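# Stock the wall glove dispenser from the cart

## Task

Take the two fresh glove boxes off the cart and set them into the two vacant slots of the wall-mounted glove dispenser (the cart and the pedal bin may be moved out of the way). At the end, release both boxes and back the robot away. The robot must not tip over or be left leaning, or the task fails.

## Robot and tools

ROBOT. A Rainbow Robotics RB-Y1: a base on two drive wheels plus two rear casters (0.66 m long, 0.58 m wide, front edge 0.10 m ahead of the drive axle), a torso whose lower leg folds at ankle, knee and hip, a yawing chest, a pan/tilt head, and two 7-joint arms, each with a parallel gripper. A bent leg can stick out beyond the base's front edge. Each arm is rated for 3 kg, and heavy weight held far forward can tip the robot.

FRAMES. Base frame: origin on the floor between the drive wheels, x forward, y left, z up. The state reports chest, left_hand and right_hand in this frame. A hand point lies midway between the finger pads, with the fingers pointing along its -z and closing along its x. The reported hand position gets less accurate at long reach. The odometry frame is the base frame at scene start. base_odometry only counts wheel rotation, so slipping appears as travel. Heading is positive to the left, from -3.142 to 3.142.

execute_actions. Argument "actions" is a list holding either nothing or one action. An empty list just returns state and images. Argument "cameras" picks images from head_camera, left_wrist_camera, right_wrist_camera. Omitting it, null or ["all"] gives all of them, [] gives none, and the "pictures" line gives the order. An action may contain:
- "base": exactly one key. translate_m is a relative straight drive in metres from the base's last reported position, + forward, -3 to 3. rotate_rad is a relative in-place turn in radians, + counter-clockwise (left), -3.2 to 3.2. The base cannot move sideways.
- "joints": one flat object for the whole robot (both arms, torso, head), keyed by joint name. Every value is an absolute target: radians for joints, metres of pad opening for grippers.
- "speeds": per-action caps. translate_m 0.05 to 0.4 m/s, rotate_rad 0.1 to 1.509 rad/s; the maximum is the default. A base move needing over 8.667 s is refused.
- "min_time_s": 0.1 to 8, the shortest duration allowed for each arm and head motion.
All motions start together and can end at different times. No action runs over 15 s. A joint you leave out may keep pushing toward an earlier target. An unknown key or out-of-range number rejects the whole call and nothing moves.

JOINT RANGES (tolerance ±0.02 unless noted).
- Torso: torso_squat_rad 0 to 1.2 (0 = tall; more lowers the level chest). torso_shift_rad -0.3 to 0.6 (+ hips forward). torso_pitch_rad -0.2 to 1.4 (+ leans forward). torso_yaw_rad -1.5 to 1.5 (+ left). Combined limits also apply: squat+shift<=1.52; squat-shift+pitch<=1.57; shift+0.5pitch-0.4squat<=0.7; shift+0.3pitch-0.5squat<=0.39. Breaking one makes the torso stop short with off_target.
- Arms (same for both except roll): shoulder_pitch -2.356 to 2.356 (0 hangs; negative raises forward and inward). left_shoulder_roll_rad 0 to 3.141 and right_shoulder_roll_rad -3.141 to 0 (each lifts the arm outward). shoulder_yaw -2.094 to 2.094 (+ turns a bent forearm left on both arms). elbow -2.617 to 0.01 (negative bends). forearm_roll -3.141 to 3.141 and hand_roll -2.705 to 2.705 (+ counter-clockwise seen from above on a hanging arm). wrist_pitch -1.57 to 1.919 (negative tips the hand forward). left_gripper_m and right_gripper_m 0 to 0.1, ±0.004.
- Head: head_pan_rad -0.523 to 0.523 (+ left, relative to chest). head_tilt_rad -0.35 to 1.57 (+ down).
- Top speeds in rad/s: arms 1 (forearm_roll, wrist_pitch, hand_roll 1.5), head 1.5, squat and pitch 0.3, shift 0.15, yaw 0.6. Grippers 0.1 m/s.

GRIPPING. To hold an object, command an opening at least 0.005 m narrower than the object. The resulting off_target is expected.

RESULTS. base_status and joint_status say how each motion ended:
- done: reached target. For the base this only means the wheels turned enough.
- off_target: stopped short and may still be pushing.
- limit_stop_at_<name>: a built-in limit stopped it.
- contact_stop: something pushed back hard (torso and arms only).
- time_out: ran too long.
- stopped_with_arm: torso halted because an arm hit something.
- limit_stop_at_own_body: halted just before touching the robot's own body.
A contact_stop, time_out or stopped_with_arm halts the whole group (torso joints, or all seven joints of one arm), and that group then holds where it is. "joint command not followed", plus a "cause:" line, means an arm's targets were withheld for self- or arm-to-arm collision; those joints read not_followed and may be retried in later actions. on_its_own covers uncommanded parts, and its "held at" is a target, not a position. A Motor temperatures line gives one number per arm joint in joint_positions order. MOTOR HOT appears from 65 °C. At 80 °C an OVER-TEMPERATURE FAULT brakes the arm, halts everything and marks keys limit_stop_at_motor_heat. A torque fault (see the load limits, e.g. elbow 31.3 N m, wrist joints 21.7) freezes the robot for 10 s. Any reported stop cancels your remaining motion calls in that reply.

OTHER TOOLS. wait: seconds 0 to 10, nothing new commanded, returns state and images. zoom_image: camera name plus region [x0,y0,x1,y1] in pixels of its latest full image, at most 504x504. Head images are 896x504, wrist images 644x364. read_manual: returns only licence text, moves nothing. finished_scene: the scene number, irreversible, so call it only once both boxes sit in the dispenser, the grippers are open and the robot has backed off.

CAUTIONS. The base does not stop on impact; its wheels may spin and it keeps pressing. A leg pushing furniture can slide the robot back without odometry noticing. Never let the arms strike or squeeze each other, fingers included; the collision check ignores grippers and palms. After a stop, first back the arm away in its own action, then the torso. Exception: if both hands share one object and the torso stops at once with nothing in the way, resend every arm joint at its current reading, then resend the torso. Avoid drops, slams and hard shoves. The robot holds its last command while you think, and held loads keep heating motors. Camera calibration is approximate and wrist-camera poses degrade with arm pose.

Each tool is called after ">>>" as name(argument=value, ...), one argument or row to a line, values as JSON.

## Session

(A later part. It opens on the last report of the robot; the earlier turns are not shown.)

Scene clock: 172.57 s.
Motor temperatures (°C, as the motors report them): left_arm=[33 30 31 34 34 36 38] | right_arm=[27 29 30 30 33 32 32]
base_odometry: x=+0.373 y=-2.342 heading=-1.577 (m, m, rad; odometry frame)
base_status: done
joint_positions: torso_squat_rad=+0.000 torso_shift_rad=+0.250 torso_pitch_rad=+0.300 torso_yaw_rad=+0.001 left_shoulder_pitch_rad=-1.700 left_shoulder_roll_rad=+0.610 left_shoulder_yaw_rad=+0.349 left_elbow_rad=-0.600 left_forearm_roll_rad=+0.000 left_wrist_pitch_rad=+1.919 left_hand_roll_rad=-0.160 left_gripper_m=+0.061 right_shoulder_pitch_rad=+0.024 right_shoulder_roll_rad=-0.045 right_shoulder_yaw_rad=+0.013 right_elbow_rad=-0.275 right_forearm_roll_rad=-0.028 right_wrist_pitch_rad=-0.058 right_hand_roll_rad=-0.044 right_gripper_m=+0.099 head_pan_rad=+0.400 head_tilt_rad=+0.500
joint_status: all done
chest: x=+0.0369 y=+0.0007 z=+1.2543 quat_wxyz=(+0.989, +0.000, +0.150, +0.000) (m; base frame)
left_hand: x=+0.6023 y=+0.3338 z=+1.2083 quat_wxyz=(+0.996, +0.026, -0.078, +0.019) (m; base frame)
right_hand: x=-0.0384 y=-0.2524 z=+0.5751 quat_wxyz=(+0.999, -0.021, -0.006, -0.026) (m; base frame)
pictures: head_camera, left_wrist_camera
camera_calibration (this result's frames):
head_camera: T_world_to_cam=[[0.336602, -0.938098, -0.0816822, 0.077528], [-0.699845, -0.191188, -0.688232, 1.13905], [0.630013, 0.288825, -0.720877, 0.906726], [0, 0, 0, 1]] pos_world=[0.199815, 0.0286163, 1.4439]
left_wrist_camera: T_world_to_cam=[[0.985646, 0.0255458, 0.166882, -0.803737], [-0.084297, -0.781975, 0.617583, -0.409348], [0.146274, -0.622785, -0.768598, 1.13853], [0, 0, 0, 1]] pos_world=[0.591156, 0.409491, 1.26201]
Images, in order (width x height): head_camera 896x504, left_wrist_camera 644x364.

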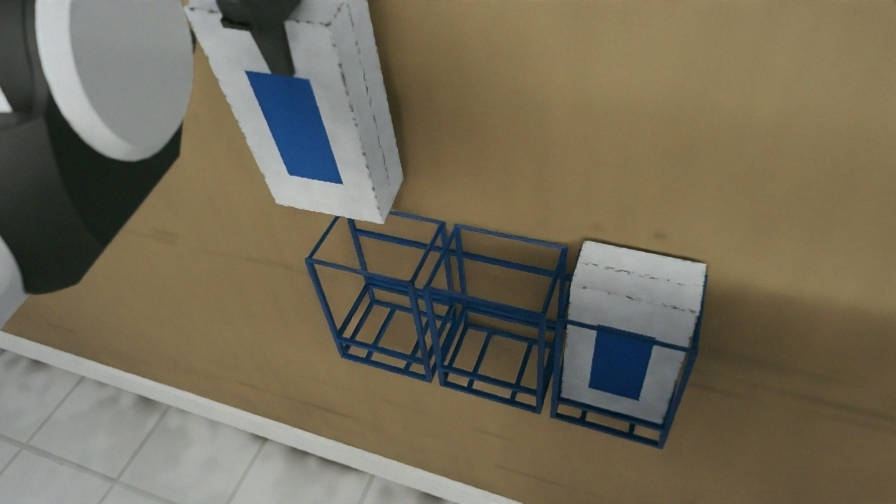

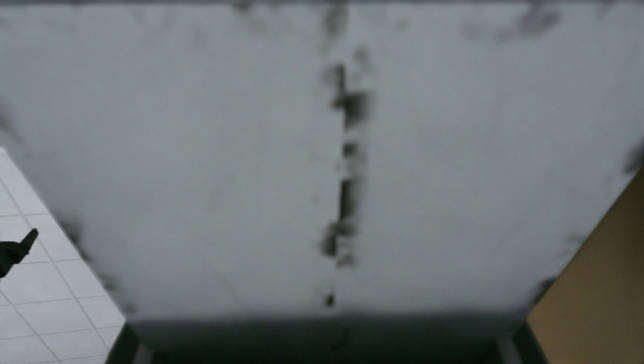

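>>> execute_actions(
  actions=[
    {"base":{"translate_m":0.012},"joints":{"left_shoulder_roll_rad":0.555,"left_hand_roll_rad":-0.14}},
  ],
  cameras=["head_camera"],
)

>>> execute_actions(
  actions=[
    {"joints":{"torso_pitch_rad":0.44},"base":{"translate_m":0.005}},
  ],
  cameras=["head_camera"],
)

Scene clock: 188.57 s.
Motor temperatures (°C, as the motors report them): left_arm=[33 30 31 34 34 36 38] | right_arm=[27 29 30 30 33 32 32]
base_odometry: x=+0.373 y=-2.354 heading=-1.577 (m, m, rad; odometry frame)
base_status: done
joint_positions: torso_squat_rad=+0.000 torso_shift_rad=+0.250 torso_pitch_rad=+0.300 torso_yaw_rad=+0.001 left_shoulder_pitch_rad=-1.700 left_shoulder_roll_rad=+0.555 left_shoulder_yaw_rad=+0.349 left_elbow_rad=-0.600 left_forearm_roll_rad=+0.000 left_wrist_pitch_rad=+1.919 left_hand_roll_rad=-0.140 left_gripper_m=+0.061 right_shoulder_pitch_rad=+0.024 right_shoulder_roll_rad=-0.045 right_shoulder_yaw_rad=+0.013 right_elbow_rad=-0.275 right_forearm_roll_rad=-0.028 right_wrist_pitch_rad=-0.058 right_hand_roll_rad=-0.044 right_gripper_m=+0.099 head_pan_rad=+0.400 head_tilt_rad=+0.500
joint_status: all done
chest: x=+0.0367 y=+0.0007 z=+1.2543 quat_wxyz=(+0.989, +0.000, +0.150, +0.000) (m; base frame)
left_hand: x=+0.6049 y=+0.3049 z=+1.1974 quat_wxyz=(+0.997, +0.019, -0.070, +0.004) (m; base frame)
right_hand: x=-0.0384 y=-0.2524 z=+0.5752 quat_wxyz=(+0.999, -0.021, -0.006, -0.026) (m; base frame)
pictures: head_camera
camera_calibration (this result's frames):
head_camera: T_world_to_cam=[[0.336574, -0.938114, -0.0816061, 0.0774837], [-0.699718, -0.191162, -0.688369, 1.13914], [0.630169, 0.288788, -0.720756, 0.906695], [0, 0, 0, 1]] pos_world=[0.199627, 0.028606, 1.44398]
Images, in order (width x height): head_camera 896x504.

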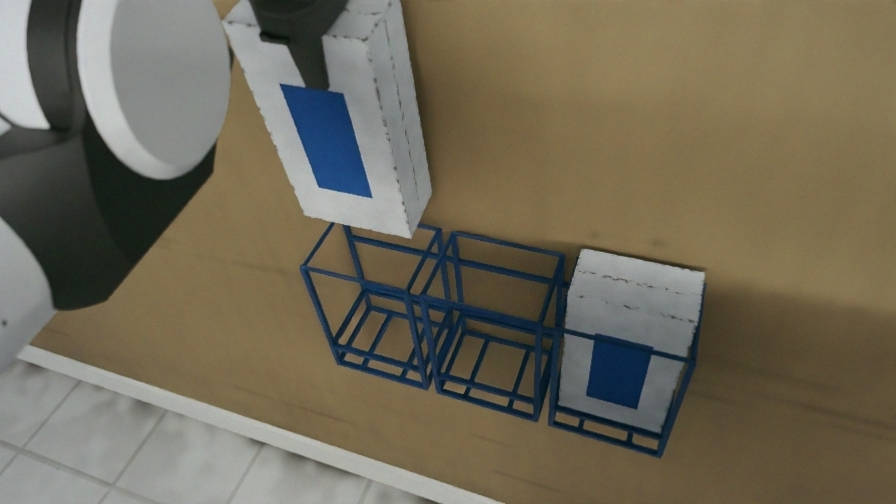

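Scene clock: 189.97 s.
Motor temperatures (°C, as the motors report them): left_arm=[33 30 31 34 34 36 38] | right_arm=[27 29 30 30 33 32 32]
base_odometry: x=+0.373 y=-2.359 heading=-1.577 (m, m, rad; odometry frame)
base_status: done
joint_positions: torso_squat_rad=+0.002 torso_shift_rad=+0.244 torso_pitch_rad=+0.414 torso_yaw_rad=+0.003 left_shoulder_pitch_rad=-1.701 left_shoulder_roll_rad=+0.556 left_shoulder_yaw_rad=+0.349 left_elbow_rad=-0.601 left_forearm_roll_rad=+0.000 left_wrist_pitch_rad=+1.919 left_hand_roll_rad=-0.140 left_gripper_m=+0.061 right_shoulder_pitch_rad=+0.024 right_shoulder_roll_rad=-0.045 right_shoulder_yaw_rad=+0.013 right_elbow_rad=-0.275 right_forearm_roll_rad=-0.028 right_wrist_pitch_rad=-0.058 right_hand_roll_rad=-0.044 right_gripper_m=+0.099 head_pan_rad=+0.400 head_tilt_rad=+0.500
joint_status: torso_pitch_rad contact_stop (moved +0.114 of +0.140)
on_its_own: torso_pitch_rad is held at +0.416, not at your +0.440, since a contact_stop
chest: x=+0.0658 y=+0.0006 z=+1.2430 quat_wxyz=(+0.979, +0.000, +0.206, +0.001) (m; base frame)
left_hand: x=+0.6236 y=+0.3060 z=+1.1229 quat_wxyz=(+1.000, +0.020, -0.014, +0.004) (m; base frame)
right_hand: x=-0.0857 y=-0.2522 z=+0.5766 quat_wxyz=(+0.998, -0.022, +0.051, -0.024) (m; base frame)
pictures: head_camera
camera_calibration (this result's frames):
head_camera: T_world_to_cam=[[0.3265, -0.937528, -0.120165, 0.115248], [-0.773288, -0.191844, -0.604335, 1.05208], [0.543528, 0.290238, -0.787616, 0.969003], [0, 0, 0, 1]] pos_world=[0.24925, 0.0286421, 1.41286]
Images, in order (width x height): head_camera 896x504.

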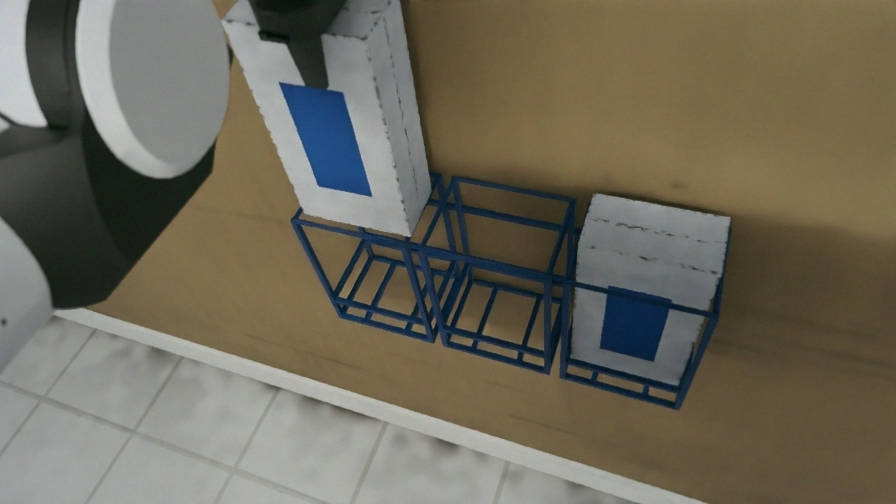

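>>> execute_actions(
  actions=[
    {"joints":{"torso_pitch_rad":0.37}},
  ],
  cameras=[],
)

>>> execute_actions(
  actions=[
    {"base":{"translate_m":0.025}},
  ],
  cameras=[],
)

>>> execute_actions(
  actions=[
    {"joints":{"torso_pitch_rad":0.45,"torso_squat_rad":0.2}},
  ],
  cameras=["head_camera"],
)

Scene clock: 196.33 s.
Motor temperatures (°C, as the motors report them): left_arm=[32 30 31 34 34 36 38] | right_arm=[27 29 30 30 33 32 32]
base_odometry: x=+0.373 y=-2.359 heading=-1.577 (m, m, rad; odometry frame)
base_status: not commanded
joint_positions: torso_squat_rad=+0.001 torso_shift_rad=+0.245 torso_pitch_rad=+0.370 torso_yaw_rad=+0.002 left_shoulder_pitch_rad=-1.700 left_shoulder_roll_rad=+0.555 left_shoulder_yaw_rad=+0.349 left_elbow_rad=-0.600 left_forearm_roll_rad=+0.000 left_wrist_pitch_rad=+1.919 left_hand_roll_rad=-0.140 left_gripper_m=+0.061 right_shoulder_pitch_rad=+0.024 right_shoulder_roll_rad=-0.045 right_shoulder_yaw_rad=+0.013 right_elbow_rad=-0.275 right_forearm_roll_rad=-0.028 right_wrist_pitch_rad=-0.058 right_hand_roll_rad=-0.044 right_gripper_m=+0.099 head_pan_rad=+0.400 head_tilt_rad=+0.500
joint_status: all done
chest: x=+0.0539 y=+0.0007 z=+1.2480 quat_wxyz=(+0.983, +0.000, +0.184, +0.001) (m; base frame)
left_hand: x=+0.6163 y=+0.3058 z=+1.1518 quat_wxyz=(+0.999, +0.019, -0.035, +0.004) (m; base frame)
right_hand: x=-0.0681 y=-0.2522 z=+0.5756 quat_wxyz=(+0.999, -0.022, +0.029, -0.024) (m; base frame)
pictures: none
No camera images: the call's "cameras" was empty. Leave "cameras" out to get every camera's image.

Scene clock: 206.67 s.
Motor temperatures (°C, as the motors report them): left_arm=[33 30 31 35 34 56 38] | right_arm=[27 29 30 30 33 32 32]
TORQUE FAULT: left_wrist_pitch_rad reached its load limit. The robot stopped for 10 seconds, dropped its targets and accepts commands again. The stop added 9.0 s to the call and to motion_time.
base_odometry: x=+0.373 y=-2.379 heading=-1.576 (m, m, rad; odometry frame)
base_status: done
joint_positions: torso_squat_rad=+0.002 torso_shift_rad=+0.243 torso_pitch_rad=+0.367 torso_yaw_rad=+0.003 left_shoulder_pitch_rad=-1.696 left_shoulder_roll_rad=+0.552 left_shoulder_yaw_rad=+0.349 left_elbow_rad=-0.596 left_forearm_roll_rad=+0.000 left_wrist_pitch_rad=+1.927 left_hand_roll_rad=-0.141 left_gripper_m=+0.061 right_shoulder_pitch_rad=+0.024 right_shoulder_roll_rad=-0.045 right_shoulder_yaw_rad=+0.013 right_elbow_rad=-0.275 right_forearm_roll_rad=-0.028 right_wrist_pitch_rad=-0.058 right_hand_roll_rad=-0.044 right_gripper_m=+0.099 head_pan_rad=+0.400 head_tilt_rad=+0.500
joint_status: not commanded
chest: x=+0.0517 y=+0.0004 z=+1.2487 quat_wxyz=(+0.983, +0.000, +0.182, +0.001) (m; base frame)
left_hand: x=+0.6111 y=+0.3046 z=+1.1508 quat_wxyz=(+0.999, +0.018, -0.028, +0.003) (m; base frame)
right_hand: x=-0.0680 y=-0.2522 z=+0.5758 quat_wxyz=(+0.999, -0.021, +0.028, -0.024) (m; base frame)
pictures: none
No camera images: the call's "cameras" was empty. Leave "cameras" out to get every camera's image.

not run: a stop came earlier in this reply.

>>> execute_actions(
  actions=[
    {"base":{"translate_m":-0.03},"joints":{"torso_pitch_rad":0.3,"left_wrist_pitch_rad":1.9}},
  ],
  cameras=["head_camera"],
)

Scene clock: 220.10 s.
Motor temperatures (°C, as the motors report them): left_arm=[33 30 31 35 34 54 38] | right_arm=[27 29 30 30 33 32 32]
TORQUE FAULT: left_wrist_pitch_rad reached its load limit. The robot stopped for 10 seconds, dropped its targets and accepts commands again. The stop added 9.3 s to the call and to motion_time.
base_odometry: x=+0.373 y=-2.376 heading=-1.576 (m, m, rad; odometry frame)
base_status: translate_m torque_fault (by the wheels' count: -0.003 of -0.030)
joint_positions: torso_squat_rad=+0.002 torso_shift_rad=+0.242 torso_pitch_rad=+0.362 torso_yaw_rad=+0.003 left_shoulder_pitch_rad=-1.695 left_shoulder_roll_rad=+0.552 left_shoulder_yaw_rad=+0.349 left_elbow_rad=-0.594 left_forearm_roll_rad=+0.001 left_wrist_pitch_rad=+1.922 left_hand_roll_rad=-0.141 left_gripper_m=+0.061 right_shoulder_pitch_rad=+0.024 right_shoulder_roll_rad=-0.045 right_shoulder_yaw_rad=+0.013 right_elbow_rad=-0.275 right_forearm_roll_rad=-0.028 right_wrist_pitch_rad=-0.058 right_hand_roll_rad=-0.044 right_gripper_m=+0.099 head_pan_rad=+0.400 head_tilt_rad=+0.500
joint_status: torso_pitch_rad torque_fault (moved -0.005 of -0.067); left_wrist_pitch_rad contact_stop (moved -0.005 of -0.027)
on_its_own: torso_pitch_rad is held at +0.363, not at your +0.300, since a torque_fault; left_wrist_pitch_rad is held at +1.921, not at your +1.900, since a contact_stop
chest: x=+0.0496 y=+0.0007 z=+1.2494 quat_wxyz=(+0.984, +0.000, +0.180, +0.001) (m; base frame)
left_hand: x=+0.6102 y=+0.3050 z=+1.1533 quat_wxyz=(+0.999, +0.019, -0.032, +0.003) (m; base frame)
right_hand: x=-0.0667 y=-0.2521 z=+0.5760 quat_wxyz=(+0.999, -0.021, +0.025, -0.024) (m; base frame)
pictures: head_camera
camera_calibration (this result's frames):
head_camera: T_world_to_cam=[[0.332819, -0.937346, -0.103019, 0.0996189], [-0.740497, -0.192145, -0.644007, 1.09137], [0.583863, 0.290623, -0.758052, 0.94393], [0, 0, 0, 1]] pos_world=[0.223879, 0.0287517, 1.42866]
Images, in order (width x height): head_camera 896x504.

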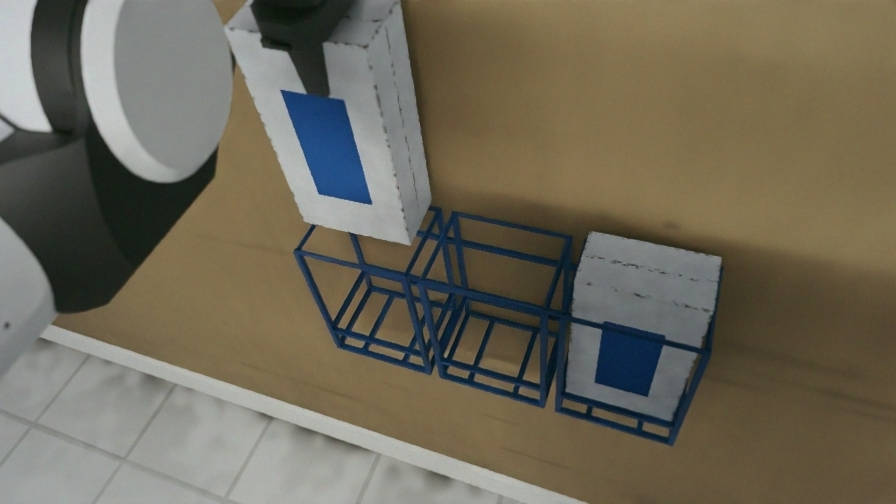

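>>> execute_actions(
  actions=[
    {"base":{"translate_m":-0.03}},
  ],
  cameras=[],
)

>>> execute_actions(
  actions=[
    {"joints":{"torso_pitch_rad":0.27,"left_wrist_pitch_rad":1.9,"left_shoulder_pitch_rad":-1.7,"left_elbow_rad":-0.6}},
  ],
  cameras=["head_camera"],
)

Scene clock: 225.20 s.
Motor temperatures (°C, as the motors report them): left_arm=[33 30 31 35 34 51 38] | right_arm=[27 29 30 30 33 32 32]
base_odometry: x=+0.373 y=-2.347 heading=-1.577 (m, m, rad; odometry frame)
base_status: done
joint_positions: torso_squat_rad=+0.002 torso_shift_rad=+0.243 torso_pitch_rad=+0.363 torso_yaw_rad=+0.003 left_shoulder_pitch_rad=-1.695 left_shoulder_roll_rad=+0.552 left_shoulder_yaw_rad=+0.349 left_elbow_rad=-0.595 left_forearm_roll_rad=+0.001 left_wrist_pitch_rad=+1.921 left_hand_roll_rad=-0.141 left_gripper_m=+0.061 right_shoulder_pitch_rad=+0.024 right_shoulder_roll_rad=-0.045 right_shoulder_yaw_rad=+0.013 right_elbow_rad=-0.275 right_forearm_roll_rad=-0.028 right_wrist_pitch_rad=-0.058 right_hand_roll_rad=-0.044 right_gripper_m=+0.099 head_pan_rad=+0.400 head_tilt_rad=+0.500
joint_status: not commanded
on_its_own: torso_pitch_rad is held at +0.363, not at your +0.300, since a torque_fault; left_wrist_pitch_rad is held at +1.921, not at your +1.900, since a contact_stop
chest: x=+0.0500 y=+0.0007 z=+1.2493 quat_wxyz=(+0.984, +0.000, +0.180, +0.001) (m; base frame)
left_hand: x=+0.6109 y=+0.3050 z=+1.1531 quat_wxyz=(+0.999, +0.019, -0.032, +0.003) (m; base frame)
right_hand: x=-0.0667 y=-0.2521 z=+0.5759 quat_wxyz=(+0.999, -0.021, +0.025, -0.024) (m; base frame)
pictures: none
No camera images: the call's "cameras" was empty. Leave "cameras" out to get every camera's image.

Scene clock: 226.27 s.
Motor temperatures (°C, as the motors report them): left_arm=[33 30 31 35 34 51 38] | right_arm=[27 29 30 30 33 32 32]
base_odometry: x=+0.373 y=-2.347 heading=-1.577 (m, m, rad; odometry frame)
base_status: not commanded
joint_positions: torso_squat_rad=+0.002 torso_shift_rad=+0.243 torso_pitch_rad=+0.270 torso_yaw_rad=+0.003 left_shoulder_pitch_rad=-1.699 left_shoulder_roll_rad=+0.552 left_shoulder_yaw_rad=+0.349 left_elbow_rad=-0.600 left_forearm_roll_rad=+0.001 left_wrist_pitch_rad=+1.900 left_hand_roll_rad=-0.141 left_gripper_m=+0.061 right_shoulder_pitch_rad=+0.024 right_shoulder_roll_rad=-0.045 right_shoulder_yaw_rad=+0.013 right_elbow_rad=-0.275 right_forearm_roll_rad=-0.028 right_wrist_pitch_rad=-0.058 right_hand_roll_rad=-0.044 right_gripper_m=+0.099 head_pan_rad=+0.400 head_tilt_rad=+0.500
joint_status: all done
chest: x=+0.0228 y=+0.0007 z=+1.2582 quat_wxyz=(+0.991, +0.000, +0.135, +0.001) (m; base frame)
left_hand: x=+0.5962 y=+0.3051 z=+1.2186 quat_wxyz=(+0.995, +0.020, -0.094, +0.003) (m; base frame)
right_hand: x=-0.0312 y=-0.2521 z=+0.5769 quat_wxyz=(+0.999, -0.020, -0.021, -0.025) (m; base frame)
pictures: head_camera
camera_calibration (this result's frames):
head_camera: T_world_to_cam=[[0.340897, -0.937339, -0.0720109, 0.0702589], [-0.678268, -0.192189, -0.709236, 1.15785], [0.650955, 0.290619, -0.701284, 0.893254], [0, 0, 0, 1]] pos_world=[0.179913, 0.0287863, 1.45267]
Images, in order (width x height): head_camera 896x504.

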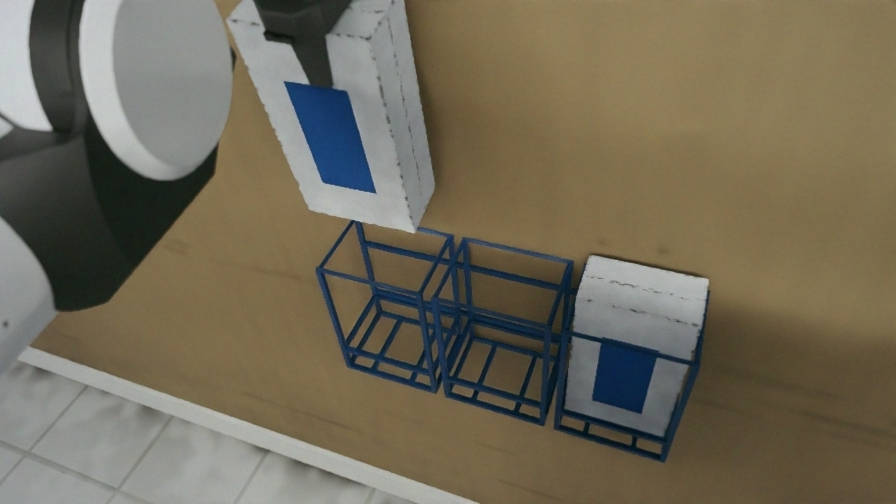

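>>> execute_actions(
  actions=[
    {"base":{"translate_m":0.02},"speeds":{"translate_m":0.05}},
  ],
  cameras=[],
)

>>> execute_actions(
  actions=[
    {"joints":{"torso_squat_rad":0.35},"base":{"translate_m":0.008}},
  ],
  cameras=["head_camera"],
)

Scene clock: 232.90 s.
Motor temperatures (°C, as the motors report them): left_arm=[33 30 31 35 34 47 38] | right_arm=[27 29 30 30 33 32 32]
base_odometry: x=+0.373 y=-2.367 heading=-1.577 (m, m, rad; odometry frame)
base_status: done
joint_positions: torso_squat_rad=+0.002 torso_shift_rad=+0.243 torso_pitch_rad=+0.270 torso_yaw_rad=+0.003 left_shoulder_pitch_rad=-1.699 left_shoulder_roll_rad=+0.552 left_shoulder_yaw_rad=+0.349 left_elbow_rad=-0.600 left_forearm_roll_rad=+0.001 left_wrist_pitch_rad=+1.900 left_hand_roll_rad=-0.141 left_gripper_m=+0.061 right_shoulder_pitch_rad=+0.024 right_shoulder_roll_rad=-0.045 right_shoulder_yaw_rad=+0.013 right_elbow_rad=-0.275 right_forearm_roll_rad=-0.028 right_wrist_pitch_rad=-0.058 right_hand_roll_rad=-0.044 right_gripper_m=+0.099 head_pan_rad=+0.400 head_tilt_rad=+0.500
joint_status: not commanded
chest: x=+0.0229 y=+0.0007 z=+1.2582 quat_wxyz=(+0.991, +0.000, +0.135, +0.001) (m; base frame)
left_hand: x=+0.5962 y=+0.3051 z=+1.2186 quat_wxyz=(+0.995, +0.020, -0.094, +0.003) (m; base frame)
right_hand: x=-0.0312 y=-0.2521 z=+0.5769 quat_wxyz=(+0.999, -0.020, -0.021, -0.025) (m; base frame)
pictures: none
No camera images: the call's "cameras" was empty. Leave "cameras" out to get every camera's image.

Scene clock: 234.90 s.
Motor temperatures (°C, as the motors report them): left_arm=[33 30 31 35 34 46 38] | right_arm=[27 29 30 30 33 32 32]
base_odometry: x=+0.373 y=-2.375 heading=-1.576 (m, m, rad; odometry frame)
base_status: done
joint_positions: torso_squat_rad=+0.350 torso_shift_rad=+0.243 torso_pitch_rad=+0.270 torso_yaw_rad=+0.003 left_shoulder_pitch_rad=-1.700 left_shoulder_roll_rad=+0.552 left_shoulder_yaw_rad=+0.349 left_elbow_rad=-0.600 left_forearm_roll_rad=+0.001 left_wrist_pitch_rad=+1.900 left_hand_roll_rad=-0.141 left_gripper_m=+0.061 right_shoulder_pitch_rad=+0.024 right_shoulder_roll_rad=-0.045 right_shoulder_yaw_rad=+0.013 right_elbow_rad=-0.275 right_forearm_roll_rad=-0.028 right_wrist_pitch_rad=-0.058 right_hand_roll_rad=-0.044 right_gripper_m=+0.099 head_pan_rad=+0.400 head_tilt_rad=+0.500
joint_status: all done
chest: x=+0.0126 y=+0.0007 z=+1.2170 quat_wxyz=(+0.991, +0.000, +0.135, +0.001) (m; base frame)
left_hand: x=+0.5860 y=+0.3050 z=+1.1776 quat_wxyz=(+0.995, +0.020, -0.094, +0.003) (m; base frame)
right_hand: x=-0.0413 y=-0.2521 z=+0.5357 quat_wxyz=(+0.999, -0.020, -0.021, -0.025) (m; base frame)
pictures: head_camera
camera_calibration (this result's frames):
head_camera: T_world_to_cam=[[0.340889, -0.937346, -0.0719606, 0.0706894], [-0.678193, -0.192187, -0.709308, 1.1218], [0.651037, 0.290598, -0.701215, 0.870954], [0, 0, 0, 1]] pos_world=[0.169673, 0.0287576, 1.41151]
Images, in order (width x height): head_camera 896x504.

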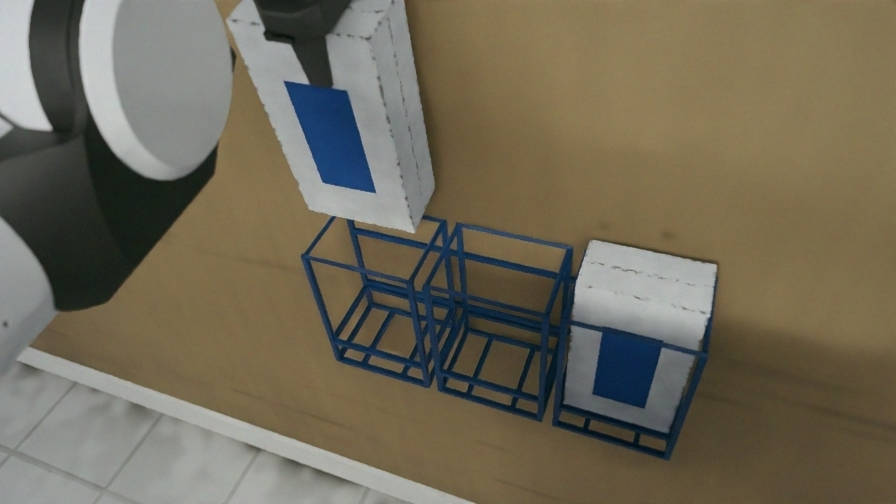

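>>> execute_actions(
  actions=[
    {"joints":{"torso_squat_rad":0.58},"base":{"translate_m":0.012}},
  ],
  cameras=["head_camera"],
)

Scene clock: 241.37 s.
Motor temperatures (°C, as the motors report them): left_arm=[33 30 31 35 34 44 38] | right_arm=[27 29 30 30 33 32 32]
base_odometry: x=+0.373 y=-2.387 heading=-1.576 (m, m, rad; odometry frame)
base_status: done
joint_positions: torso_squat_rad=+0.580 torso_shift_rad=+0.243 torso_pitch_rad=+0.270 torso_yaw_rad=+0.003 left_shoulder_pitch_rad=-1.700 left_shoulder_roll_rad=+0.552 left_shoulder_yaw_rad=+0.349 left_elbow_rad=-0.600 left_forearm_roll_rad=+0.000 left_wrist_pitch_rad=+1.900 left_hand_roll_rad=-0.141 left_gripper_m=+0.061 right_shoulder_pitch_rad=+0.024 right_shoulder_roll_rad=-0.045 right_shoulder_yaw_rad=+0.013 right_elbow_rad=-0.275 right_forearm_roll_rad=-0.028 right_wrist_pitch_rad=-0.058 right_hand_roll_rad=-0.044 right_gripper_m=+0.099 head_pan_rad=+0.400 head_tilt_rad=+0.500
joint_status: all done
chest: x=-0.0047 y=+0.0006 z=+1.1471 quat_wxyz=(+0.991, +0.000, +0.135, +0.001) (m; base frame)
left_hand: x=+0.5687 y=+0.3050 z=+1.1079 quat_wxyz=(+0.995, +0.020, -0.094, +0.003) (m; base frame)
right_hand: x=-0.0586 y=-0.2522 z=+0.4658 quat_wxyz=(+0.999, -0.020, -0.021, -0.025) (m; base frame)
pictures: head_camera
camera_calibration (this result's frames):
head_camera: T_world_to_cam=[[0.340885, -0.937348, -0.0719468, 0.0714946], [-0.678172, -0.192186, -0.709329, 1.06046], [0.651061, 0.290592, -0.701196, 0.833211], [0, 0, 0, 1]] pos_world=[0.152329, 0.0286953, 1.3416]
Images, in order (width x height): head_camera 896x504.

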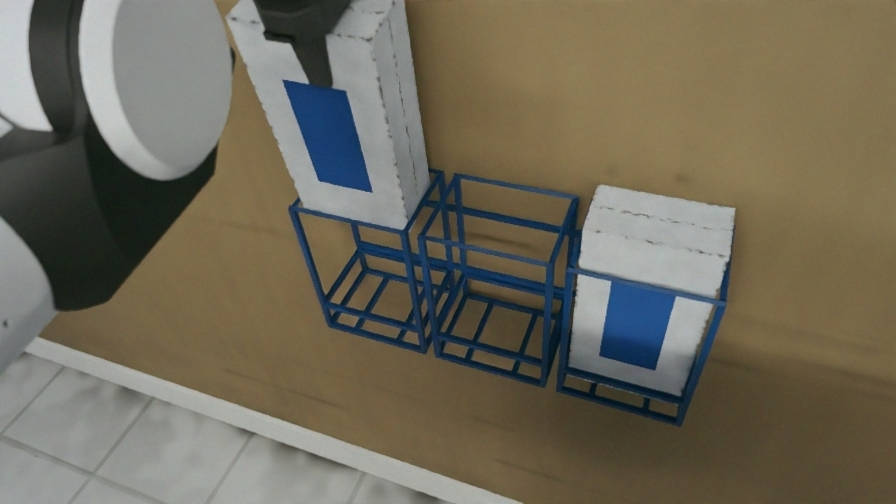

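>>> execute_actions(
  actions=[
    {"joints":{"torso_squat_rad":0.8,"torso_pitch_rad":0.3},"base":{"translate_m":0.018}},
  ],
  cameras=["head_camera"],
)

Scene clock: 246.53 s.
Motor temperatures (°C, as the motors report them): left_arm=[33 30 31 35 34 43 38] | right_arm=[27 29 30 30 33 32 32]
base_odometry: x=+0.373 y=-2.405 heading=-1.576 (m, m, rad; odometry frame)
base_status: done
joint_positions: torso_squat_rad=+0.800 torso_shift_rad=+0.243 torso_pitch_rad=+0.300 torso_yaw_rad=+0.003 left_shoulder_pitch_rad=-1.702 left_shoulder_roll_rad=+0.553 left_shoulder_yaw_rad=+0.349 left_elbow_rad=-0.602 left_forearm_roll_rad=+0.000 left_wrist_pitch_rad=+1.898 left_hand_roll_rad=-0.141 left_gripper_m=+0.061 right_shoulder_pitch_rad=+0.024 right_shoulder_roll_rad=-0.045 right_shoulder_yaw_rad=+0.013 right_elbow_rad=-0.275 right_forearm_roll_rad=-0.028 right_wrist_pitch_rad=-0.058 right_hand_roll_rad=-0.044 right_gripper_m=+0.099 head_pan_rad=+0.400 head_tilt_rad=+0.500
joint_status: all done
chest: x=-0.0193 y=+0.0005 z=+1.0495 quat_wxyz=(+0.989, +0.000, +0.149, +0.001) (m; base frame)
left_hand: x=+0.5535 y=+0.3050 z=+0.9949 quat_wxyz=(+0.996, +0.020, -0.082, +0.003) (m; base frame)
right_hand: x=-0.0936 y=-0.2523 z=+0.3702 quat_wxyz=(+0.999, -0.021, -0.006, -0.025) (m; base frame)
pictures: head_camera
camera_calibration (this result's frames):
head_camera: T_world_to_cam=[[0.338543, -0.937358, -0.082145, 0.0800202], [-0.699083, -0.192128, -0.688745, 0.95932], [0.629818, 0.290596, -0.720335, 0.794028], [0, 0, 0, 1]] pos_world=[0.143461, 0.0285789, 1.23927]
Images, in order (width x height): head_camera 896x504.

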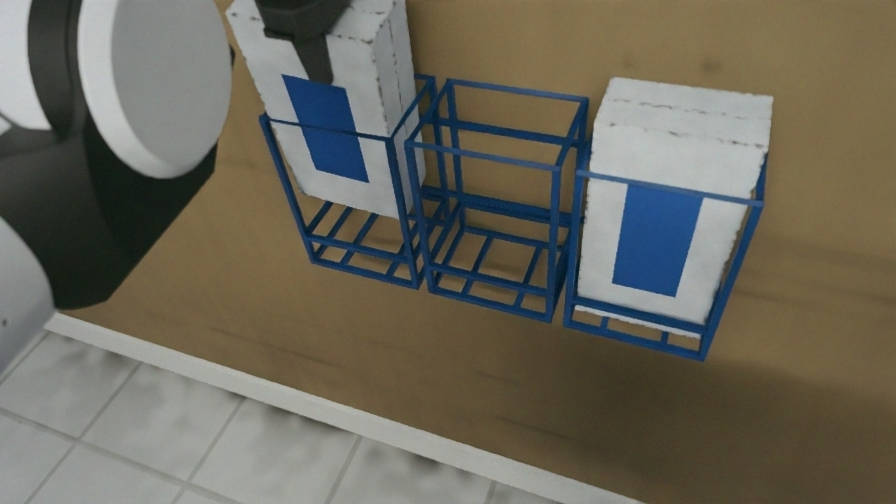

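>>> execute_actions(
  actions=[
    {"joints":{"torso_squat_rad":0.86},"base":{"translate_m":0.004}},
  ],
  cameras=[],
)

>>> execute_actions(
  actions=[
    {"joints":{"left_gripper_m":0.1}},
  ],
  cameras=[],
)

>>> execute_actions(
  actions=[
    {"joints":{"torso_squat_rad":0.5},"base":{"translate_m":-0.035}},
  ],
  cameras=["head_camera"],
)

Scene clock: 257.17 s.
Motor temperatures (°C, as the motors report them): left_arm=[33 30 31 34 34 43 38] | right_arm=[27 29 30 30 33 32 32]
base_odometry: x=+0.373 y=-2.409 heading=-1.575 (m, m, rad; odometry frame)
base_status: done
joint_positions: torso_squat_rad=+0.860 torso_shift_rad=+0.243 torso_pitch_rad=+0.300 torso_yaw_rad=+0.003 left_shoulder_pitch_rad=-1.704 left_shoulder_roll_rad=+0.554 left_shoulder_yaw_rad=+0.349 left_elbow_rad=-0.603 left_forearm_roll_rad=+0.000 left_wrist_pitch_rad=+1.897 left_hand_roll_rad=-0.141 left_gripper_m=+0.061 right_shoulder_pitch_rad=+0.024 right_shoulder_roll_rad=-0.045 right_shoulder_yaw_rad=+0.013 right_elbow_rad=-0.275 right_forearm_roll_rad=-0.028 right_wrist_pitch_rad=-0.058 right_hand_roll_rad=-0.044 right_gripper_m=+0.099 head_pan_rad=+0.400 head_tilt_rad=+0.500
joint_status: all done
chest: x=-0.0268 y=+0.0004 z=+1.0195 quat_wxyz=(+0.989, +0.000, +0.149, +0.001) (m; base frame)
left_hand: x=+0.5469 y=+0.3049 z=+0.9671 quat_wxyz=(+0.996, +0.021, -0.085, +0.003) (m; base frame)
right_hand: x=-0.1010 y=-0.2522 z=+0.3401 quat_wxyz=(+0.999, -0.020, -0.006, -0.025) (m; base frame)
pictures: none
No camera images: the call's "cameras" was empty. Leave "cameras" out to get every camera's image.

Scene clock: 258.17 s.
Motor temperatures (°C, as the motors report them): left_arm=[32 30 31 34 34 42 38] | right_arm=[27 29 30 30 33 32 32]
base_odometry: x=+0.373 y=-2.409 heading=-1.575 (m, m, rad; odometry frame)
base_status: not commanded
joint_positions: torso_squat_rad=+0.860 torso_shift_rad=+0.243 torso_pitch_rad=+0.300 torso_yaw_rad=+0.003 left_shoulder_pitch_rad=-1.701 left_shoulder_roll_rad=+0.553 left_shoulder_yaw_rad=+0.349 left_elbow_rad=-0.600 left_forearm_roll_rad=+0.000 left_wrist_pitch_rad=+1.900 left_hand_roll_rad=-0.141 left_gripper_m=+0.100 right_shoulder_pitch_rad=+0.024 right_shoulder_roll_rad=-0.045 right_shoulder_yaw_rad=+0.013 right_elbow_rad=-0.275 right_forearm_roll_rad=-0.028 right_wrist_pitch_rad=-0.058 right_hand_roll_rad=-0.044 right_gripper_m=+0.099 head_pan_rad=+0.400 head_tilt_rad=+0.500
joint_status: all done
chest: x=-0.0268 y=+0.0004 z=+1.0195 quat_wxyz=(+0.989, +0.000, +0.149, +0.001) (m; base frame)
left_hand: x=+0.5455 y=+0.3049 z=+0.9640 quat_wxyz=(+0.997, +0.020, -0.080, +0.003) (m; base frame)
right_hand: x=-0.1011 y=-0.2523 z=+0.3401 quat_wxyz=(+0.999, -0.021, -0.006, -0.025) (m; base frame)
pictures: none
No camera images: the call's "cameras" was empty. Leave "cameras" out to get every camera's image.

Scene clock: 260.20 s.
Motor temperatures (°C, as the motors report them): left_arm=[32 30 31 34 34 42 38] | right_arm=[27 29 30 30 33 32 32]
base_odometry: x=+0.373 y=-2.374 heading=-1.576 (m, m, rad; odometry frame)
base_status: done
joint_positions: torso_squat_rad=+0.500 torso_shift_rad=+0.243 torso_pitch_rad=+0.300 torso_yaw_rad=+0.003 left_shoulder_pitch_rad=-1.700 left_shoulder_roll_rad=+0.552 left_shoulder_yaw_rad=+0.349 left_elbow_rad=-0.600 left_forearm_roll_rad=+0.001 left_wrist_pitch_rad=+1.900 left_hand_roll_rad=-0.141 left_gripper_m=+0.100 right_shoulder_pitch_rad=+0.024 right_shoulder_roll_rad=-0.045 right_shoulder_yaw_rad=+0.013 right_elbow_rad=-0.275 right_forearm_roll_rad=-0.028 right_wrist_pitch_rad=-0.058 right_hand_roll_rad=-0.044 right_gripper_m=+0.099 head_pan_rad=+0.400 head_tilt_rad=+0.500
joint_status: all done
chest: x=+0.0112 y=+0.0006 z=+1.1724 quat_wxyz=(+0.989, +0.000, +0.149, +0.001) (m; base frame)
left_hand: x=+0.5833 y=+0.3048 z=+1.1163 quat_wxyz=(+0.997, +0.020, -0.079, +0.003) (m; base frame)
right_hand: x=-0.0634 y=-0.2521 z=+0.4930 quat_wxyz=(+0.999, -0.021, -0.006, -0.025) (m; base frame)
pictures: head_camera
camera_calibration (this result's frames):
head_camera: T_world_to_cam=[[0.3384, -0.937398, -0.0822849, 0.0800284], [-0.699273, -0.191992, -0.68859, 1.06507], [0.629685, 0.290558, -0.720467, 0.863448], [0, 0, 0, 1]] pos_world=[0.173996, 0.0286227, 1.36207]
Images, in order (width x height): head_camera 896x504.

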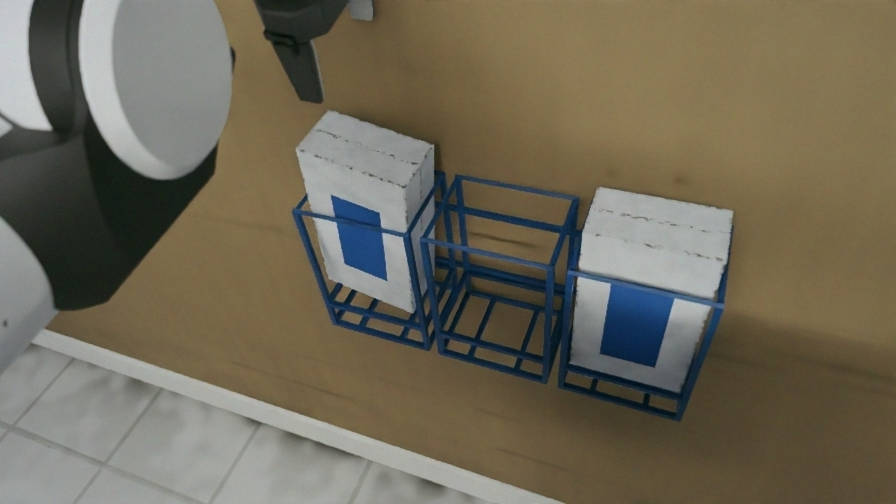

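>>> execute_actions(
  actions=[
    {"joints":{"torso_squat_rad":0.9},"base":{"translate_m":0.035}},
  ],
  cameras=[],
)

>>> execute_actions(
  actions=[
    {"joints":{"left_gripper_m":0.05}},
  ],
  cameras=[],
)

>>> execute_actions(
  actions=[
    {"joints":{"torso_pitch_rad":0.36},"base":{"translate_m":-0.012},"speeds":{"translate_m":0.05}},
  ],
  cameras=["head_camera"],
)

Scene clock: 270.87 s.
Motor temperatures (°C, as the motors report them): left_arm=[32 30 31 34 34 40 38] | right_arm=[27 29 30 30 33 32 32]
base_odometry: x=+0.373 y=-2.409 heading=-1.576 (m, m, rad; odometry frame)
base_status: done
joint_positions: torso_squat_rad=+0.900 torso_shift_rad=+0.243 torso_pitch_rad=+0.299 torso_yaw_rad=+0.003 left_shoulder_pitch_rad=-1.702 left_shoulder_roll_rad=+0.552 left_shoulder_yaw_rad=+0.349 left_elbow_rad=-0.602 left_forearm_roll_rad=+0.001 left_wrist_pitch_rad=+1.899 left_hand_roll_rad=-0.141 left_gripper_m=+0.100 right_shoulder_pitch_rad=+0.024 right_shoulder_roll_rad=-0.045 right_shoulder_yaw_rad=+0.013 right_elbow_rad=-0.275 right_forearm_roll_rad=-0.028 right_wrist_pitch_rad=-0.058 right_hand_roll_rad=-0.044 right_gripper_m=+0.099 head_pan_rad=+0.400 head_tilt_rad=+0.500
joint_status: all done
chest: x=-0.0322 y=+0.0004 z=+0.9985 quat_wxyz=(+0.989, +0.000, +0.149, +0.001) (m; base frame)
left_hand: x=+0.5407 y=+0.3044 z=+0.9444 quat_wxyz=(+0.996, +0.020, -0.082, +0.003) (m; base frame)
right_hand: x=-0.1062 y=-0.2523 z=+0.3191 quat_wxyz=(+0.999, -0.021, -0.006, -0.025) (m; base frame)
pictures: none
No camera images: the call's "cameras" was empty. Leave "cameras" out to get every camera's image.

Scene clock: 271.87 s.
Motor temperatures (°C, as the motors report them): left_arm=[32 30 31 34 34 41 38] | right_arm=[27 29 30 30 33 32 32]
base_odometry: x=+0.373 y=-2.409 heading=-1.576 (m, m, rad; odometry frame)
base_status: not commanded
joint_positions: torso_squat_rad=+0.900 torso_shift_rad=+0.243 torso_pitch_rad=+0.300 torso_yaw_rad=+0.002 left_shoulder_pitch_rad=-1.706 left_shoulder_roll_rad=+0.552 left_shoulder_yaw_rad=+0.349 left_elbow_rad=-0.605 left_forearm_roll_rad=+0.001 left_wrist_pitch_rad=+1.895 left_hand_roll_rad=-0.141 left_gripper_m=+0.063 right_shoulder_pitch_rad=+0.024 right_shoulder_roll_rad=-0.045 right_shoulder_yaw_rad=+0.013 right_elbow_rad=-0.275 right_forearm_roll_rad=-0.028 right_wrist_pitch_rad=-0.058 right_hand_roll_rad=-0.044 right_gripper_m=+0.099 head_pan_rad=+0.400 head_tilt_rad=+0.500
joint_status: left_gripper_m off_target (ended at +0.063, target +0.050)
chest: x=-0.0316 y=+0.0003 z=+0.9985 quat_wxyz=(+0.989, +0.000, +0.150, +0.001) (m; base frame)
left_hand: x=+0.5432 y=+0.3033 z=+0.9469 quat_wxyz=(+0.996, +0.020, -0.087, +0.002) (m; base frame)
right_hand: x=-0.1064 y=-0.2522 z=+0.3191 quat_wxyz=(+0.999, -0.020, -0.006, -0.025) (m; base frame)
pictures: none
No camera images: the call's "cameras" was empty. Leave "cameras" out to get every camera's image.

Scene clock: 282.17 s.
Motor temperatures (°C, as the motors report them): left_arm=[32 30 31 35 34 60 38] | right_arm=[27 29 30 30 33 32 32]
TORQUE FAULT: left_elbow_rad reached its load limit. The robot stopped for 10 seconds, dropped its targets and accepts commands again. The stop added 9.3 s to the call and to motion_time.
base_odometry: x=+0.373 y=-2.397 heading=-1.578 (m, m, rad; odometry frame)
base_status: done
joint_positions: torso_squat_rad=+0.900 torso_shift_rad=+0.243 torso_pitch_rad=+0.328 torso_yaw_rad=+0.001 left_shoulder_pitch_rad=-1.720 left_shoulder_roll_rad=+0.556 left_shoulder_yaw_rad=+0.349 left_elbow_rad=-0.613 left_forearm_roll_rad=+0.002 left_wrist_pitch_rad=+1.890 left_hand_roll_rad=-0.141 left_gripper_m=+0.067 right_shoulder_pitch_rad=+0.024 right_shoulder_roll_rad=-0.045 right_shoulder_yaw_rad=+0.013 right_elbow_rad=-0.275 right_forearm_roll_rad=-0.028 right_wrist_pitch_rad=-0.058 right_hand_roll_rad=-0.044 right_gripper_m=+0.099 head_pan_rad=+0.400 head_tilt_rad=+0.500
joint_status: torso_pitch_rad torque_fault (moved +0.028 of +0.060)
on_its_own: torso_pitch_rad is held at +0.329, not at your +0.360, since a torque_fault
chest: x=-0.0234 y=+0.0001 z=+0.9958 quat_wxyz=(+0.987, +0.000, +0.163, +0.001) (m; base frame)
left_hand: x=+0.5546 y=+0.3017 z=+0.9385 quat_wxyz=(+0.996, +0.021, -0.087, +0.000) (m; base frame)
right_hand: x=-0.1177 y=-0.2522 z=+0.3188 quat_wxyz=(+0.999, -0.021, +0.009, -0.025) (m; base frame)
pictures: head_camera
camera_calibration (this result's frames):
head_camera: T_world_to_cam=[[0.3344, -0.937909, -0.0922104, 0.0865158], [-0.718858, -0.190574, -0.668525, 0.898758], [0.609443, 0.289841, -0.737951, 0.775135], [0, 0, 0, 1]] pos_world=[0.144748, 0.0277582, 1.18083]
Images, in order (width x height): head_camera 896x504.

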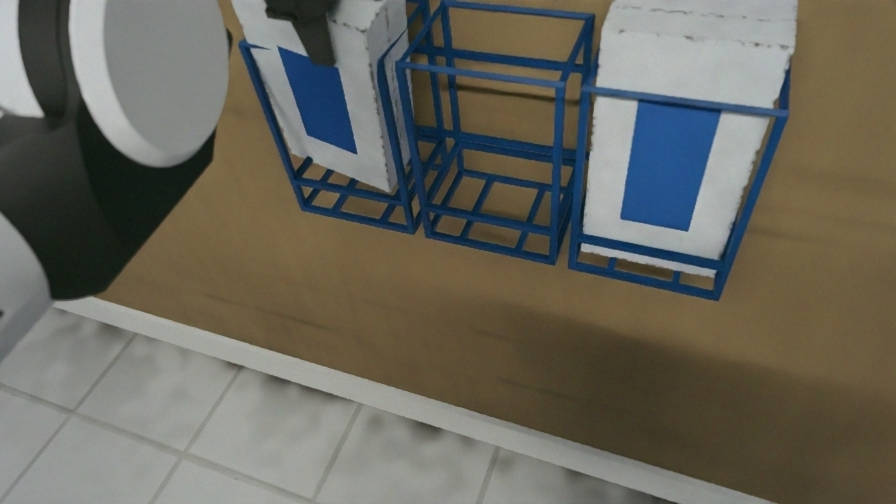

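>>> execute_actions(
  actions=[
    {"joints":{"torso_squat_rad":0.78,"torso_pitch_rad":0.31},"base":{"translate_m":-0.012},"speeds":{"translate_m":0.05}},
  ],
  cameras=["head_camera","left_wrist_camera"],
)

Scene clock: 287.97 s.
Motor temperatures (°C, as the motors report them): left_arm=[31 30 31 35 34 67 38] | right_arm=[27 29 30 30 33 32 32]
MOTOR HOT: a motor of the left arm reached 65 °C. Now the hottest motor of the left arm, joint 6 (wrist pitch), reports 67 °C. The temperature limit of the motors' drives, at which the controller stops that arm, is 80 °C. To cool a motor, set the load down, stop pushing, or move to a pose that needs little force.
base_odometry: x=+0.373 y=-2.386 heading=-1.578 (m, m, rad; odometry frame)
base_status: done
joint_positions: torso_squat_rad=+0.780 torso_shift_rad=+0.243 torso_pitch_rad=+0.310 torso_yaw_rad=+0.002 left_shoulder_pitch_rad=-1.711 left_shoulder_roll_rad=+0.554 left_shoulder_yaw_rad=+0.349 left_elbow_rad=-0.607 left_forearm_roll_rad=+0.001 left_wrist_pitch_rad=+1.895 left_hand_roll_rad=-0.141 left_gripper_m=+0.061 right_shoulder_pitch_rad=+0.024 right_shoulder_roll_rad=-0.045 right_shoulder_yaw_rad=+0.013 right_elbow_rad=-0.275 right_forearm_roll_rad=-0.028 right_wrist_pitch_rad=-0.058 right_hand_roll_rad=-0.044 right_gripper_m=+0.099 head_pan_rad=+0.400 head_tilt_rad=+0.500
joint_status: all done
on_its_own: left_gripper_m moved -0.006 toward your old target +0.050
chest: x=-0.0137 y=+0.0005 z=+1.0582 quat_wxyz=(+0.988, +0.000, +0.155, +0.001) (m; base frame)
left_hand: x=+0.5619 y=+0.3031 z=+1.0038 quat_wxyz=(+0.996, +0.020, -0.086, +0.001) (m; base frame)
right_hand: x=-0.0956 y=-0.2524 z=+0.3797 quat_wxyz=(+0.999, -0.021, -0.001, -0.025) (m; base frame)
pictures: head_camera, left_wrist_camera
camera_calibration (this result's frames):
head_camera: T_world_to_cam=[[0.336506, -0.937799, -0.0854178, 0.0822743], [-0.706633, -0.191514, -0.68117, 0.961072], [0.622442, 0.289576, -0.727126, 0.803781], [0, 0, 0, 1]] pos_world=[0.151133, 0.0284599, 1.24613]
left_wrist_camera: T_world_to_cam=[[0.983568, -0.00980103, 0.180271, -0.730492], [-0.121825, -0.772949, 0.622663, -0.297222], [0.133237, -0.634393, -0.761442, 0.971826], [0, 0, 0, 1]] pos_world=[0.552796, 0.379623, 1.05674]
Images, in order (width x height): head_camera 896x504, left_wrist_camera 644x364.

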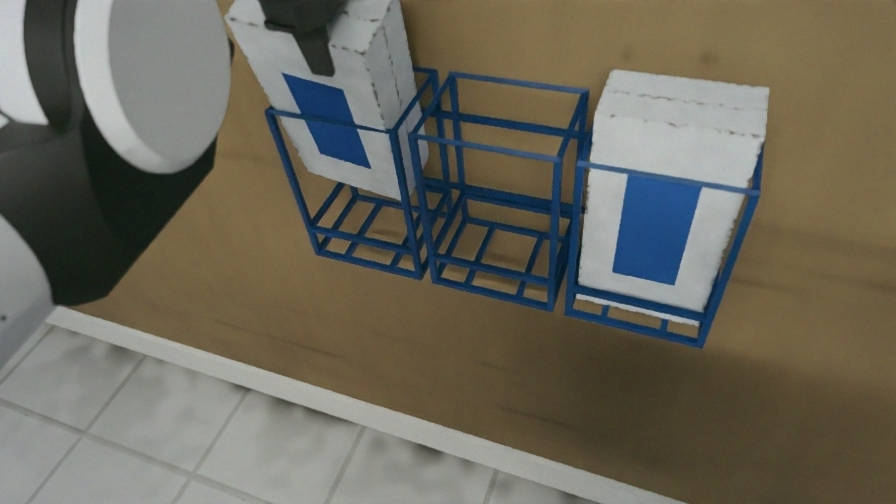

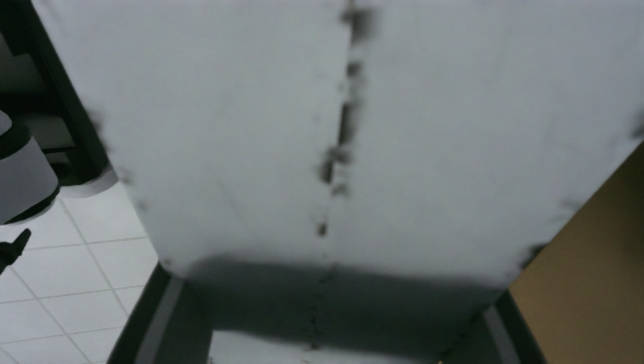

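>>> execute_actions(
  actions=[
    {"joints":{"left_forearm_roll_rad":-0.15,"left_hand_roll_rad":-0.2,"left_wrist_pitch_rad":1.919},"min_time_s":2},
  ],
  cameras=["head_camera"],
)

Scene clock: 297.90 s.
Motor temperatures (°C, as the motors report them): left_arm=[31 30 31 35 34 57 38] | right_arm=[27 29 30 30 33 32 32]
MOTOR HOT: cleared. Now the hottest motor of the left arm, joint 6 (wrist pitch), reports 57 °C.
base_odometry: x=+0.373 y=-2.386 heading=-1.578 (m, m, rad; odometry frame)
base_status: not commanded
joint_positions: torso_squat_rad=+0.780 torso_shift_rad=+0.243 torso_pitch_rad=+0.310 torso_yaw_rad=+0.001 left_shoulder_pitch_rad=-1.714 left_shoulder_roll_rad=+0.552 left_shoulder_yaw_rad=+0.349 left_elbow_rad=-0.609 left_forearm_roll_rad=-0.149 left_wrist_pitch_rad=+1.917 left_hand_roll_rad=-0.200 left_gripper_m=+0.061 right_shoulder_pitch_rad=+0.024 right_shoulder_roll_rad=-0.045 right_shoulder_yaw_rad=+0.013 right_elbow_rad=-0.275 right_forearm_roll_rad=-0.028 right_wrist_pitch_rad=-0.058 right_hand_roll_rad=-0.044 right_gripper_m=+0.099 head_pan_rad=+0.400 head_tilt_rad=+0.500
joint_status: all done
chest: x=-0.0138 y=+0.0003 z=+1.0582 quat_wxyz=(+0.988, +0.000, +0.155, +0.001) (m; base frame)
left_hand: x=+0.5518 y=+0.3323 z=+1.0072 quat_wxyz=(+0.994, +0.088, -0.064, +0.001) (m; base frame)
right_hand: x=-0.0956 y=-0.2523 z=+0.3796 quat_wxyz=(+0.999, -0.021, -0.001, -0.026) (m; base frame)
pictures: head_camera
camera_calibration (this result's frames):
head_camera: T_world_to_cam=[[0.336159, -0.937902, -0.0856528, 0.0823469], [-0.706576, -0.191023, -0.681366, 0.961214], [0.622694, 0.289567, -0.726914, 0.803668], [0, 0, 0, 1]] pos_world=[0.151051, 0.0281311, 1.24619]
Images, in order (width x height): head_camera 896x504.

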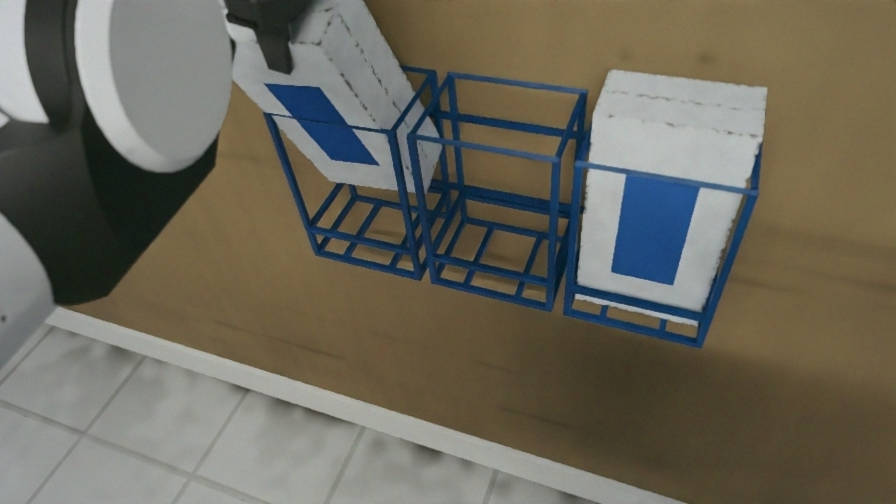

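>>> execute_actions(
  actions=[
    {"joints":{"left_forearm_roll_rad":0.12,"left_hand_roll_rad":-0.1,"left_shoulder_roll_rad":0.6},"min_time_s":2.5},
  ],
  cameras=["head_camera"],
)

Scene clock: 305.53 s.
Motor temperatures (°C, as the motors report them): left_arm=[31 30 31 34 35 53 38] | right_arm=[27 29 30 30 33 32 32]
base_odometry: x=+0.373 y=-2.386 heading=-1.578 (m, m, rad; odometry frame)
base_status: not commanded
joint_positions: torso_squat_rad=+0.780 torso_shift_rad=+0.243 torso_pitch_rad=+0.310 torso_yaw_rad=+0.002 left_shoulder_pitch_rad=-1.710 left_shoulder_roll_rad=+0.600 left_shoulder_yaw_rad=+0.349 left_elbow_rad=-0.607 left_forearm_roll_rad=+0.120 left_wrist_pitch_rad=+1.919 left_hand_roll_rad=-0.100 left_gripper_m=+0.060 right_shoulder_pitch_rad=+0.024 right_shoulder_roll_rad=-0.045 right_shoulder_yaw_rad=+0.013 right_elbow_rad=-0.275 right_forearm_roll_rad=-0.028 right_wrist_pitch_rad=-0.058 right_hand_roll_rad=-0.044 right_gripper_m=+0.099 head_pan_rad=+0.400 head_tilt_rad=+0.500
joint_status: all done
chest: x=-0.0138 y=+0.0005 z=+1.0582 quat_wxyz=(+0.988, +0.000, +0.154, +0.001) (m; base frame)
left_hand: x=+0.5581 y=+0.3016 z=+1.0129 quat_wxyz=(+0.995, -0.031, -0.089, +0.018) (m; base frame)
right_hand: x=-0.0955 y=-0.2524 z=+0.3797 quat_wxyz=(+0.999, -0.021, -0.001, -0.025) (m; base frame)
pictures: head_camera
camera_calibration (this result's frames):
head_camera: T_world_to_cam=[[0.336744, -0.937718, -0.0853701, 0.0822607], [-0.706413, -0.191649, -0.68136, 0.961221], [0.622563, 0.289751, -0.726953, 0.803692], [0, 0, 0, 1]] pos_world=[0.15097, 0.028484, 1.24621]
Images, in order (width x height): head_camera 896x504.

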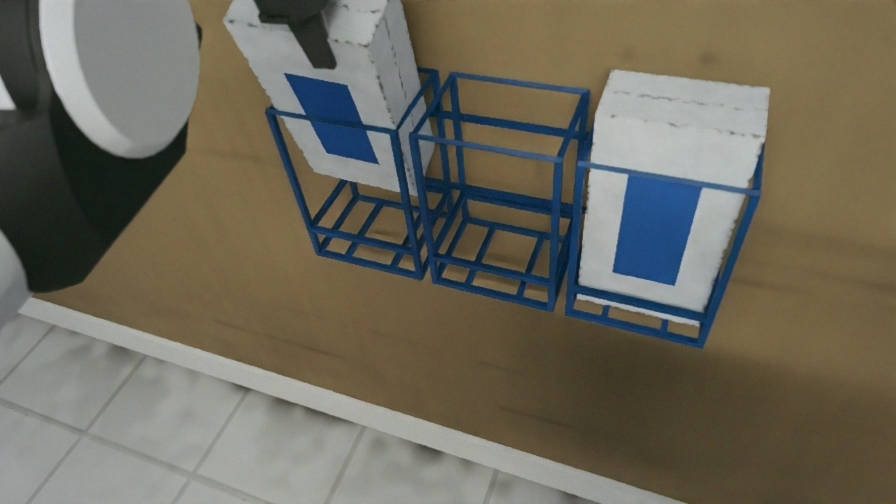

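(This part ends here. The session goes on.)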